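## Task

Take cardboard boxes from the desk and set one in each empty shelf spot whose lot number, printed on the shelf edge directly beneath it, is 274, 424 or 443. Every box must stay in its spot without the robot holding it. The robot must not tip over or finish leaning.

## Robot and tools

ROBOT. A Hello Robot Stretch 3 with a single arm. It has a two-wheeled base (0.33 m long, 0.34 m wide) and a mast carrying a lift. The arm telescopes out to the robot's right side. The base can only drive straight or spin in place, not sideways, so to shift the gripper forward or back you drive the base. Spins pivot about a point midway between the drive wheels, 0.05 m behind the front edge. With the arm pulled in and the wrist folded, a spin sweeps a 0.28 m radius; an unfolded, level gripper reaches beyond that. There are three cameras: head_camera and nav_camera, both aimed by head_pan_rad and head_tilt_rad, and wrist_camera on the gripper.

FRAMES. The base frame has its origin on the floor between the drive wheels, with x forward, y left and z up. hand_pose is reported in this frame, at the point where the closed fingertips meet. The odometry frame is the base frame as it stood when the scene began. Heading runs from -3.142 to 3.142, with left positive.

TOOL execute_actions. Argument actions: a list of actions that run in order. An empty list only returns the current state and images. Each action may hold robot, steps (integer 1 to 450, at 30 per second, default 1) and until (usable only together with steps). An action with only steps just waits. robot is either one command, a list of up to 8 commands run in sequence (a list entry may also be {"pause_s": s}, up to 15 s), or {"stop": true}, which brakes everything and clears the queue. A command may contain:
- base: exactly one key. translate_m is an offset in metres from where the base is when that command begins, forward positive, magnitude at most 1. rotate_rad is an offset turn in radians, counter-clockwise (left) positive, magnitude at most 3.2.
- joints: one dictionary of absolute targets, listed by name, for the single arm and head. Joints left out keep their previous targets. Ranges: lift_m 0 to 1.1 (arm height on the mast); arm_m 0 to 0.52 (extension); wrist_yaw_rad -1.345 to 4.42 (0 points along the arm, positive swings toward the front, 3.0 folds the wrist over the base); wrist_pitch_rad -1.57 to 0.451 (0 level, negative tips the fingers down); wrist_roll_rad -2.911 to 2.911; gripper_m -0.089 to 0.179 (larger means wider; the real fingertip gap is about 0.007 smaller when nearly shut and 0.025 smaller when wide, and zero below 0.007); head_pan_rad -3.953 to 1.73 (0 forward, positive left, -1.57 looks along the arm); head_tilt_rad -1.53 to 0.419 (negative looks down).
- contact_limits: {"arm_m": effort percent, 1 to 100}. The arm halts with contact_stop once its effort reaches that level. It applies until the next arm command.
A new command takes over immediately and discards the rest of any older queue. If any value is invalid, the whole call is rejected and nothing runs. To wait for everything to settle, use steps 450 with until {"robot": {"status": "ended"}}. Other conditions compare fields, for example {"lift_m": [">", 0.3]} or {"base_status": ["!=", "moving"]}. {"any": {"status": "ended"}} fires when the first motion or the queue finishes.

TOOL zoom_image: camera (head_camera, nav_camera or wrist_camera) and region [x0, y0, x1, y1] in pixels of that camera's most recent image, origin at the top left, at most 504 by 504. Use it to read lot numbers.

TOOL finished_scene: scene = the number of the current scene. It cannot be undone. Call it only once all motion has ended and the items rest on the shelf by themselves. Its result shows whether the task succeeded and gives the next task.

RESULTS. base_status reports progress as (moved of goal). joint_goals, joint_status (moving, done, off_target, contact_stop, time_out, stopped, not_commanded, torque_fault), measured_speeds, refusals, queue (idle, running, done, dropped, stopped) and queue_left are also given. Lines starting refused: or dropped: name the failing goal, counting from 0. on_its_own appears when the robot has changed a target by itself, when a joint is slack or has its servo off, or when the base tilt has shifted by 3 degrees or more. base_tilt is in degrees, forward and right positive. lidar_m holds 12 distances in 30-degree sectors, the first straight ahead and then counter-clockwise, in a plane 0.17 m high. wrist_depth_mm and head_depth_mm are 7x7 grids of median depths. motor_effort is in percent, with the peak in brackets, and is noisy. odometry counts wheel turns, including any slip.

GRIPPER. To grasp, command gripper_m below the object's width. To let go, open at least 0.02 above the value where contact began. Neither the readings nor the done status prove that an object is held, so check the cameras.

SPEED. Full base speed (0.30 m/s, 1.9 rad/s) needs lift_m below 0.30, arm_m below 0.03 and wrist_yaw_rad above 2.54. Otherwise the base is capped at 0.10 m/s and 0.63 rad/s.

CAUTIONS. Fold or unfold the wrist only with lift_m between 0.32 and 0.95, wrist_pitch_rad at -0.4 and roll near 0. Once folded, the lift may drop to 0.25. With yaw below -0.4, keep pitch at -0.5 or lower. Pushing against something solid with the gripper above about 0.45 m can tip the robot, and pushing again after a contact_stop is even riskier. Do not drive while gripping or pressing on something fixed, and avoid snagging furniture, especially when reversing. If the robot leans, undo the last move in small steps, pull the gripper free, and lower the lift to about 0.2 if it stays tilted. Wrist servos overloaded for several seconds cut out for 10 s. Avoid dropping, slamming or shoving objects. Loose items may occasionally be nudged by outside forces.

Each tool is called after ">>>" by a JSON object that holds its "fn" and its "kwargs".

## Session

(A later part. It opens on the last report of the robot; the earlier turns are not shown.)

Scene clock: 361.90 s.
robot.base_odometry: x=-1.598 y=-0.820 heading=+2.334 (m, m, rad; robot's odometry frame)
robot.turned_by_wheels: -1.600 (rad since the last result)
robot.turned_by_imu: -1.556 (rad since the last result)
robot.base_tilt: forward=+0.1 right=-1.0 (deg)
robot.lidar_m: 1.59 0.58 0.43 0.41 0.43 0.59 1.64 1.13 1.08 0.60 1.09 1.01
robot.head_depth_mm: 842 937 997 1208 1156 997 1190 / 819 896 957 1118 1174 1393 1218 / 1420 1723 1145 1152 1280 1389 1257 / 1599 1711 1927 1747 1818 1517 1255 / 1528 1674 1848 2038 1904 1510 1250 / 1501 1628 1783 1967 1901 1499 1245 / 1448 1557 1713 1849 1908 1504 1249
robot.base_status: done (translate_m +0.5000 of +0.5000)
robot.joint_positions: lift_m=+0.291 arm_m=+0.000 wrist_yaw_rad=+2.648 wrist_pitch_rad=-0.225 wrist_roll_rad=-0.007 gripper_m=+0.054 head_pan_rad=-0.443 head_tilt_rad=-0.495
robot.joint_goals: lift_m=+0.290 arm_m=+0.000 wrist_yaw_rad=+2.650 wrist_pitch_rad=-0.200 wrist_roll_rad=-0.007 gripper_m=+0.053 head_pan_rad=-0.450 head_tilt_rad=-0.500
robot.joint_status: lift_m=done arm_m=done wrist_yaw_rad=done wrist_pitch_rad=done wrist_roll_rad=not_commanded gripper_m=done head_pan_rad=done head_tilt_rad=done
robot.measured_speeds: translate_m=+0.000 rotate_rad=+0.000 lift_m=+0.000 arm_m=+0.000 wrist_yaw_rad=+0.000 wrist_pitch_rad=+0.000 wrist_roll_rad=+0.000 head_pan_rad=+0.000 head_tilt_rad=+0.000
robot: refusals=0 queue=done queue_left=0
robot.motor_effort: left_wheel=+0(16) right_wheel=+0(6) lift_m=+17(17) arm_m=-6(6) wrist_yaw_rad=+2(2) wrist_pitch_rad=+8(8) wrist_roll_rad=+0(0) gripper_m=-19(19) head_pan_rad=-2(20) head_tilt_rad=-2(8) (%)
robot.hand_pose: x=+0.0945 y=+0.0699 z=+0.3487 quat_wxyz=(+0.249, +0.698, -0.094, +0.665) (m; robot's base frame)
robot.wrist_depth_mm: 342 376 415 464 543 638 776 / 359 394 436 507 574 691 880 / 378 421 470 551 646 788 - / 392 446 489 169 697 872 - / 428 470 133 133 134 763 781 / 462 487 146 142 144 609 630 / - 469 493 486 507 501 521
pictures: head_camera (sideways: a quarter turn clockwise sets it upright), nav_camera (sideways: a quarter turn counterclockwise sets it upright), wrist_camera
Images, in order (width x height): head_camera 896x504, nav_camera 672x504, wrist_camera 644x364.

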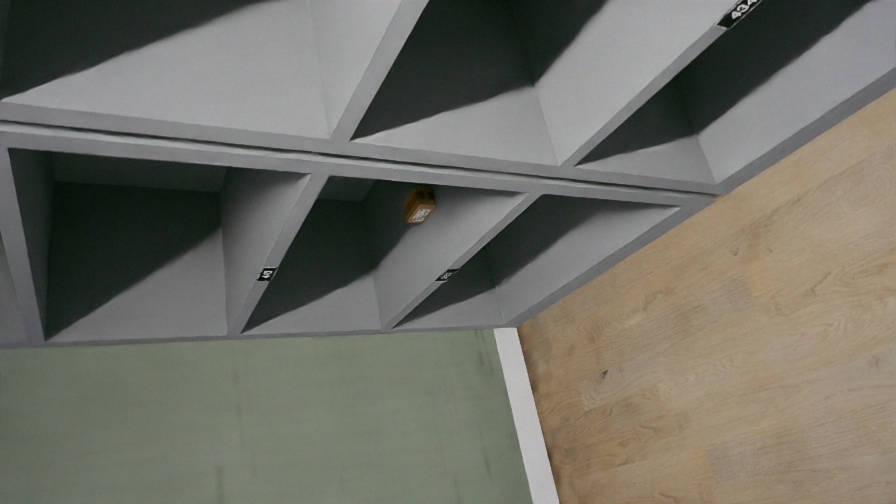

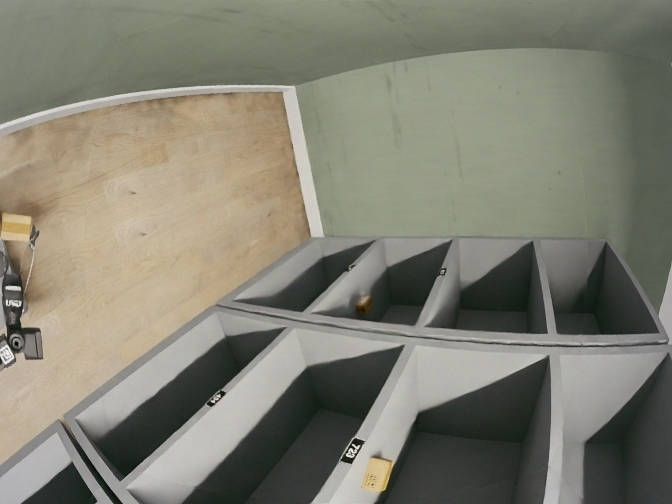

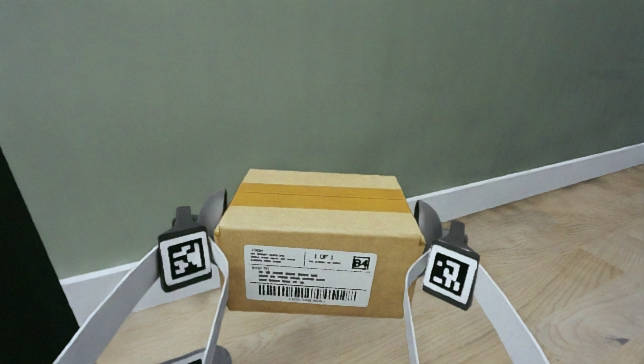

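>>> {"fn": "execute_actions", "kwargs": {"actions": [{"robot":[{"base":{"translate_m":1}},{"base":{"translate_m":0.25},"joints":{"lift_m":0.85,"wrist_yaw_rad":0,"head_pan_rad":-1.57}}],"steps":450,"until":{"robot":{"status":"ended"}}}]}}

Scene clock: 376.30 s.
robot.base_odometry: x=-2.461 y=+0.084 heading=+2.334 (m, m, rad; robot's odometry frame)
robot.turned_by_wheels: +0.000 (rad since the last result)
robot.turned_by_imu: +0.010 (rad since the last result)
robot.base_tilt: forward=+0.2 right=-0.9 (deg)
robot.lidar_m: 0.55 0.57 0.42 0.40 0.42 0.58 1.66 1.41 0.69 1.06 0.77 0.57
robot.head_depth_mm: 857 929 921 717 952 881 965 / 860 940 990 713 1146 935 1234 / 859 938 991 709 1142 488 - / 865 940 995 702 1137 468 - / 861 942 993 700 1130 894 1174 / 864 944 983 736 1130 923 1174 / 868 947 972 732 1126 918 1164
robot.base_status: done (translate_m +0.2500 of +0.2500)
robot.joint_positions: lift_m=+0.849 arm_m=+0.000 wrist_yaw_rad=+0.002 wrist_pitch_rad=-0.225 wrist_roll_rad=-0.007 gripper_m=+0.054 head_pan_rad=-1.563 head_tilt_rad=-0.495
robot.joint_goals: lift_m=+0.850 arm_m=+0.000 wrist_yaw_rad=+0.000 wrist_pitch_rad=-0.200 wrist_roll_rad=-0.007 gripper_m=+0.053 head_pan_rad=-1.570 head_tilt_rad=-0.500
robot.joint_status: lift_m=done arm_m=done wrist_yaw_rad=done wrist_pitch_rad=done wrist_roll_rad=not_commanded gripper_m=done head_pan_rad=done head_tilt_rad=done
robot.measured_speeds: translate_m=+0.000 rotate_rad=+0.000 lift_m=+0.000 arm_m=+0.000 wrist_yaw_rad=+0.000 wrist_pitch_rad=+0.000 wrist_roll_rad=+0.000 head_pan_rad=+0.000 head_tilt_rad=+0.000
robot: refusals=0 queue=done queue_left=0
robot.motor_effort: left_wheel=-1(12) right_wheel=+1(6) lift_m=+45(47) arm_m=-6(7) wrist_yaw_rad=-2(5) wrist_pitch_rad=+8(8) wrist_roll_rad=+0(0) gripper_m=-19(19) head_pan_rad=-2(27) head_tilt_rad=-3(3) (%)
robot.hand_pose: x=-0.0209 y=-0.3898 z=+0.9074 quat_wxyz=(+0.706, +0.081, -0.700, -0.079) (m; robot's base frame)
robot.wrist_depth_mm: 337 333 474 711 688 545 366 / 574 779 778 753 753 469 324 / 590 843 812 812 848 564 373 / 602 851 887 171 852 557 393 / 598 748 133 134 134 545 415 / 569 592 146 142 145 497 466 / 560 813 553 549 543 525 521
pictures: head_camera (sideways: a quarter turn clockwise sets it upright), nav_camera (sideways: a quarter turn counterclockwise sets it upright), wrist_camera
Images, in order (width x height): head_camera 896x504, nav_camera 672x504, wrist_camera 644x364.

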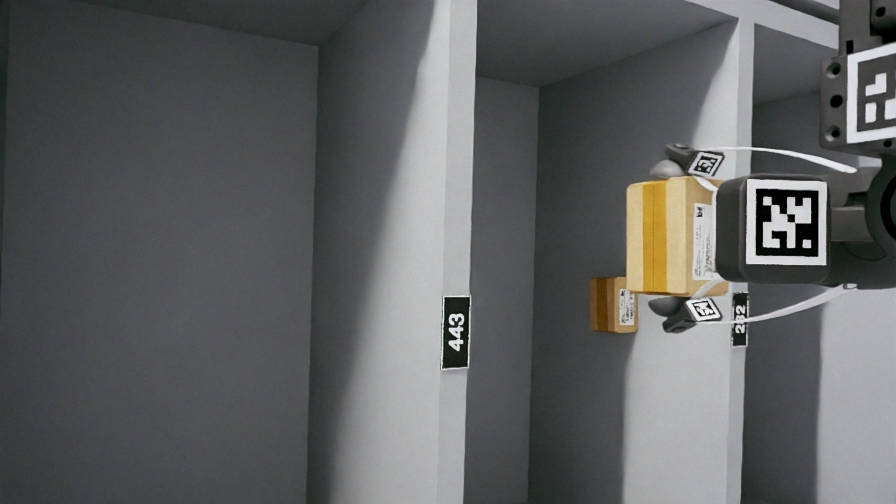

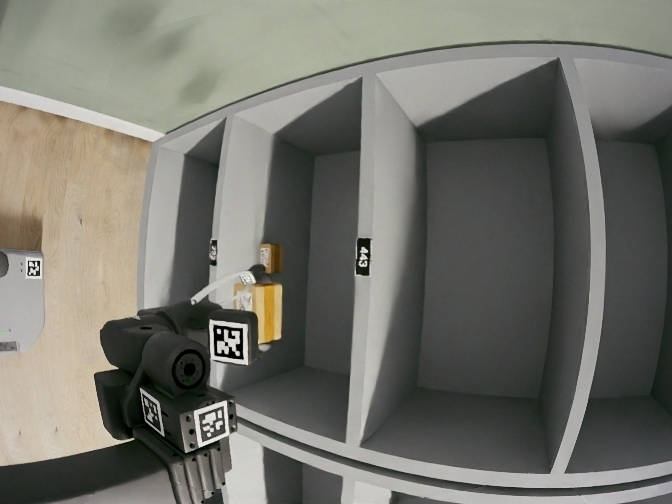

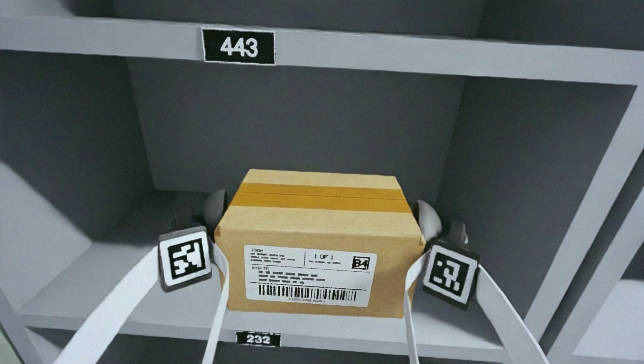

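>>> {"fn": "execute_actions", "kwargs": {"actions": [{"robot":[{"base":{"translate_m":0.09},"joints":{"lift_m":1.01}},{"joints":{"arm_m":0.355}},{"joints":{"lift_m":0.972}},{"joints":{"gripper_m":0.179}},{"joints":{"arm_m":0.1}}],"steps":450,"until":{"robot":{"status":"ended"}}}]}}

Scene clock: 389.90 s.
robot.base_odometry: x=-2.524 y=+0.149 heading=+2.334 (m, m, rad; robot's odometry frame)
robot.turned_by_wheels: +0.000 (rad since the last result)
robot.turned_by_imu: +0.001 (rad since the last result)
robot.base_tilt: forward=+0.2 right=-1.0 (deg)
robot.lidar_m: 0.46 0.48 0.42 0.40 0.42 0.58 1.66 1.49 0.74 1.06 0.65 0.48
robot.head_depth_mm: 858 938 985 763 - 879 1138 / 857 940 992 - - 1093 1187 / 860 943 989 710 - 877 1186 / 861 941 993 716 - 928 1181 / 865 947 991 697 1114 922 1176 / 863 948 981 736 1131 923 1171 / 863 942 974 734 1089 920 1140
robot.base_status: done (translate_m +0.0900 of +0.0900)
robot.joint_positions: lift_m=+0.973 arm_m=+0.100 wrist_yaw_rad=+0.001 wrist_pitch_rad=-0.221 wrist_roll_rad=-0.007 gripper_m=+0.179 head_pan_rad=-1.563 head_tilt_rad=-0.495
robot.joint_goals: lift_m=+0.972 arm_m=+0.100 wrist_yaw_rad=+0.000 wrist_pitch_rad=-0.200 wrist_roll_rad=-0.007 gripper_m=+0.179 head_pan_rad=-1.570 head_tilt_rad=-0.500
robot.joint_status: lift_m=done arm_m=done wrist_yaw_rad=done wrist_pitch_rad=done wrist_roll_rad=not_commanded gripper_m=done head_pan_rad=done head_tilt_rad=done
robot.measured_speeds: translate_m=+0.000 rotate_rad=+0.000 lift_m=+0.000 arm_m=+0.000 wrist_yaw_rad=+0.000 wrist_pitch_rad=+0.000 wrist_roll_rad=+0.000 head_pan_rad=+0.000 head_tilt_rad=+0.000
robot: refusals=0 queue=done queue_left=0
robot.motor_effort: left_wheel=-1(5) right_wheel=+0(4) lift_m=+16(49) arm_m=-6(8) wrist_yaw_rad=+0(2) wrist_pitch_rad=+7(8) wrist_roll_rad=+0(0) gripper_m=+1(84) head_pan_rad=-2(2) head_tilt_rad=-2(2) (%)
robot.hand_pose: x=-0.0211 y=-0.4901 z=+1.0317 quat_wxyz=(+0.706, +0.079, -0.700, -0.077) (m; robot's base frame)
robot.wrist_depth_mm: 462 629 646 644 633 620 491 / 480 645 678 675 655 643 485 / 385 403 425 367 462 491 458 / 304 300 301 297 306 318 323 / 483 855 891 844 840 439 293 / 485 738 784 814 796 807 445 / 518 639 663 649 685 644 472
pictures: head_camera (sideways: a quarter turn clockwise sets it upright), nav_camera (sideways: a quarter turn counterclockwise sets it upright), wrist_camera
Images, in order (width x height): head_camera 896x504, nav_camera 672x504, wrist_camera 644x364.

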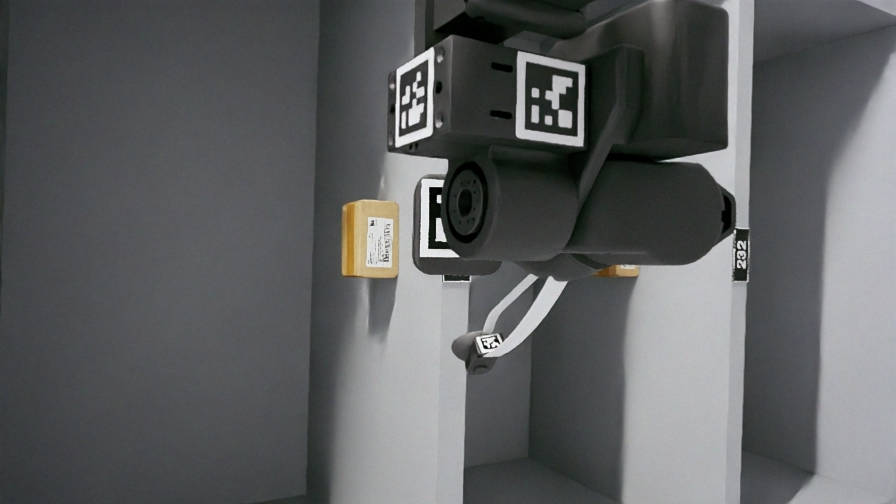

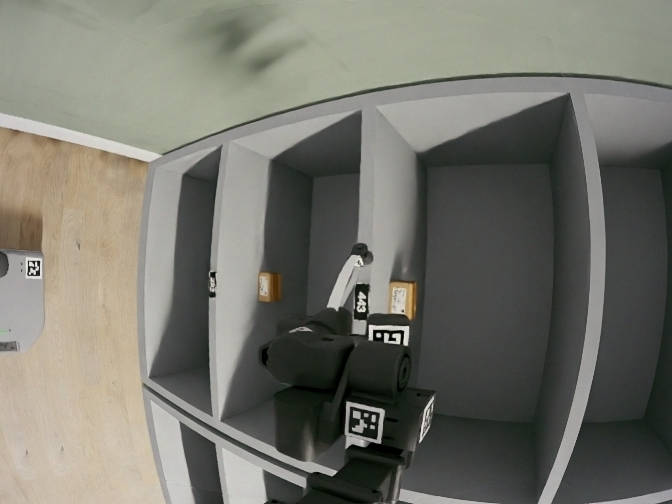

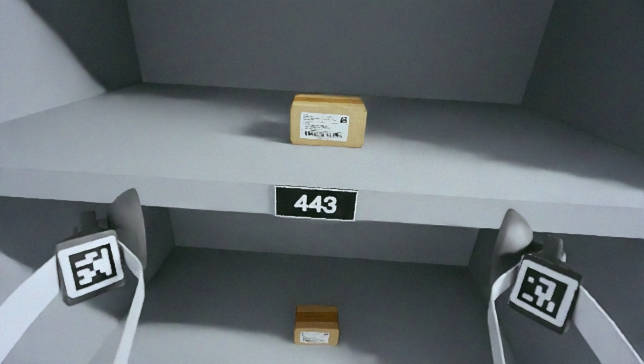

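>>> {"fn": "finished_scene", "kwargs": {"scene": 1}}

The scene is finished: the task was done.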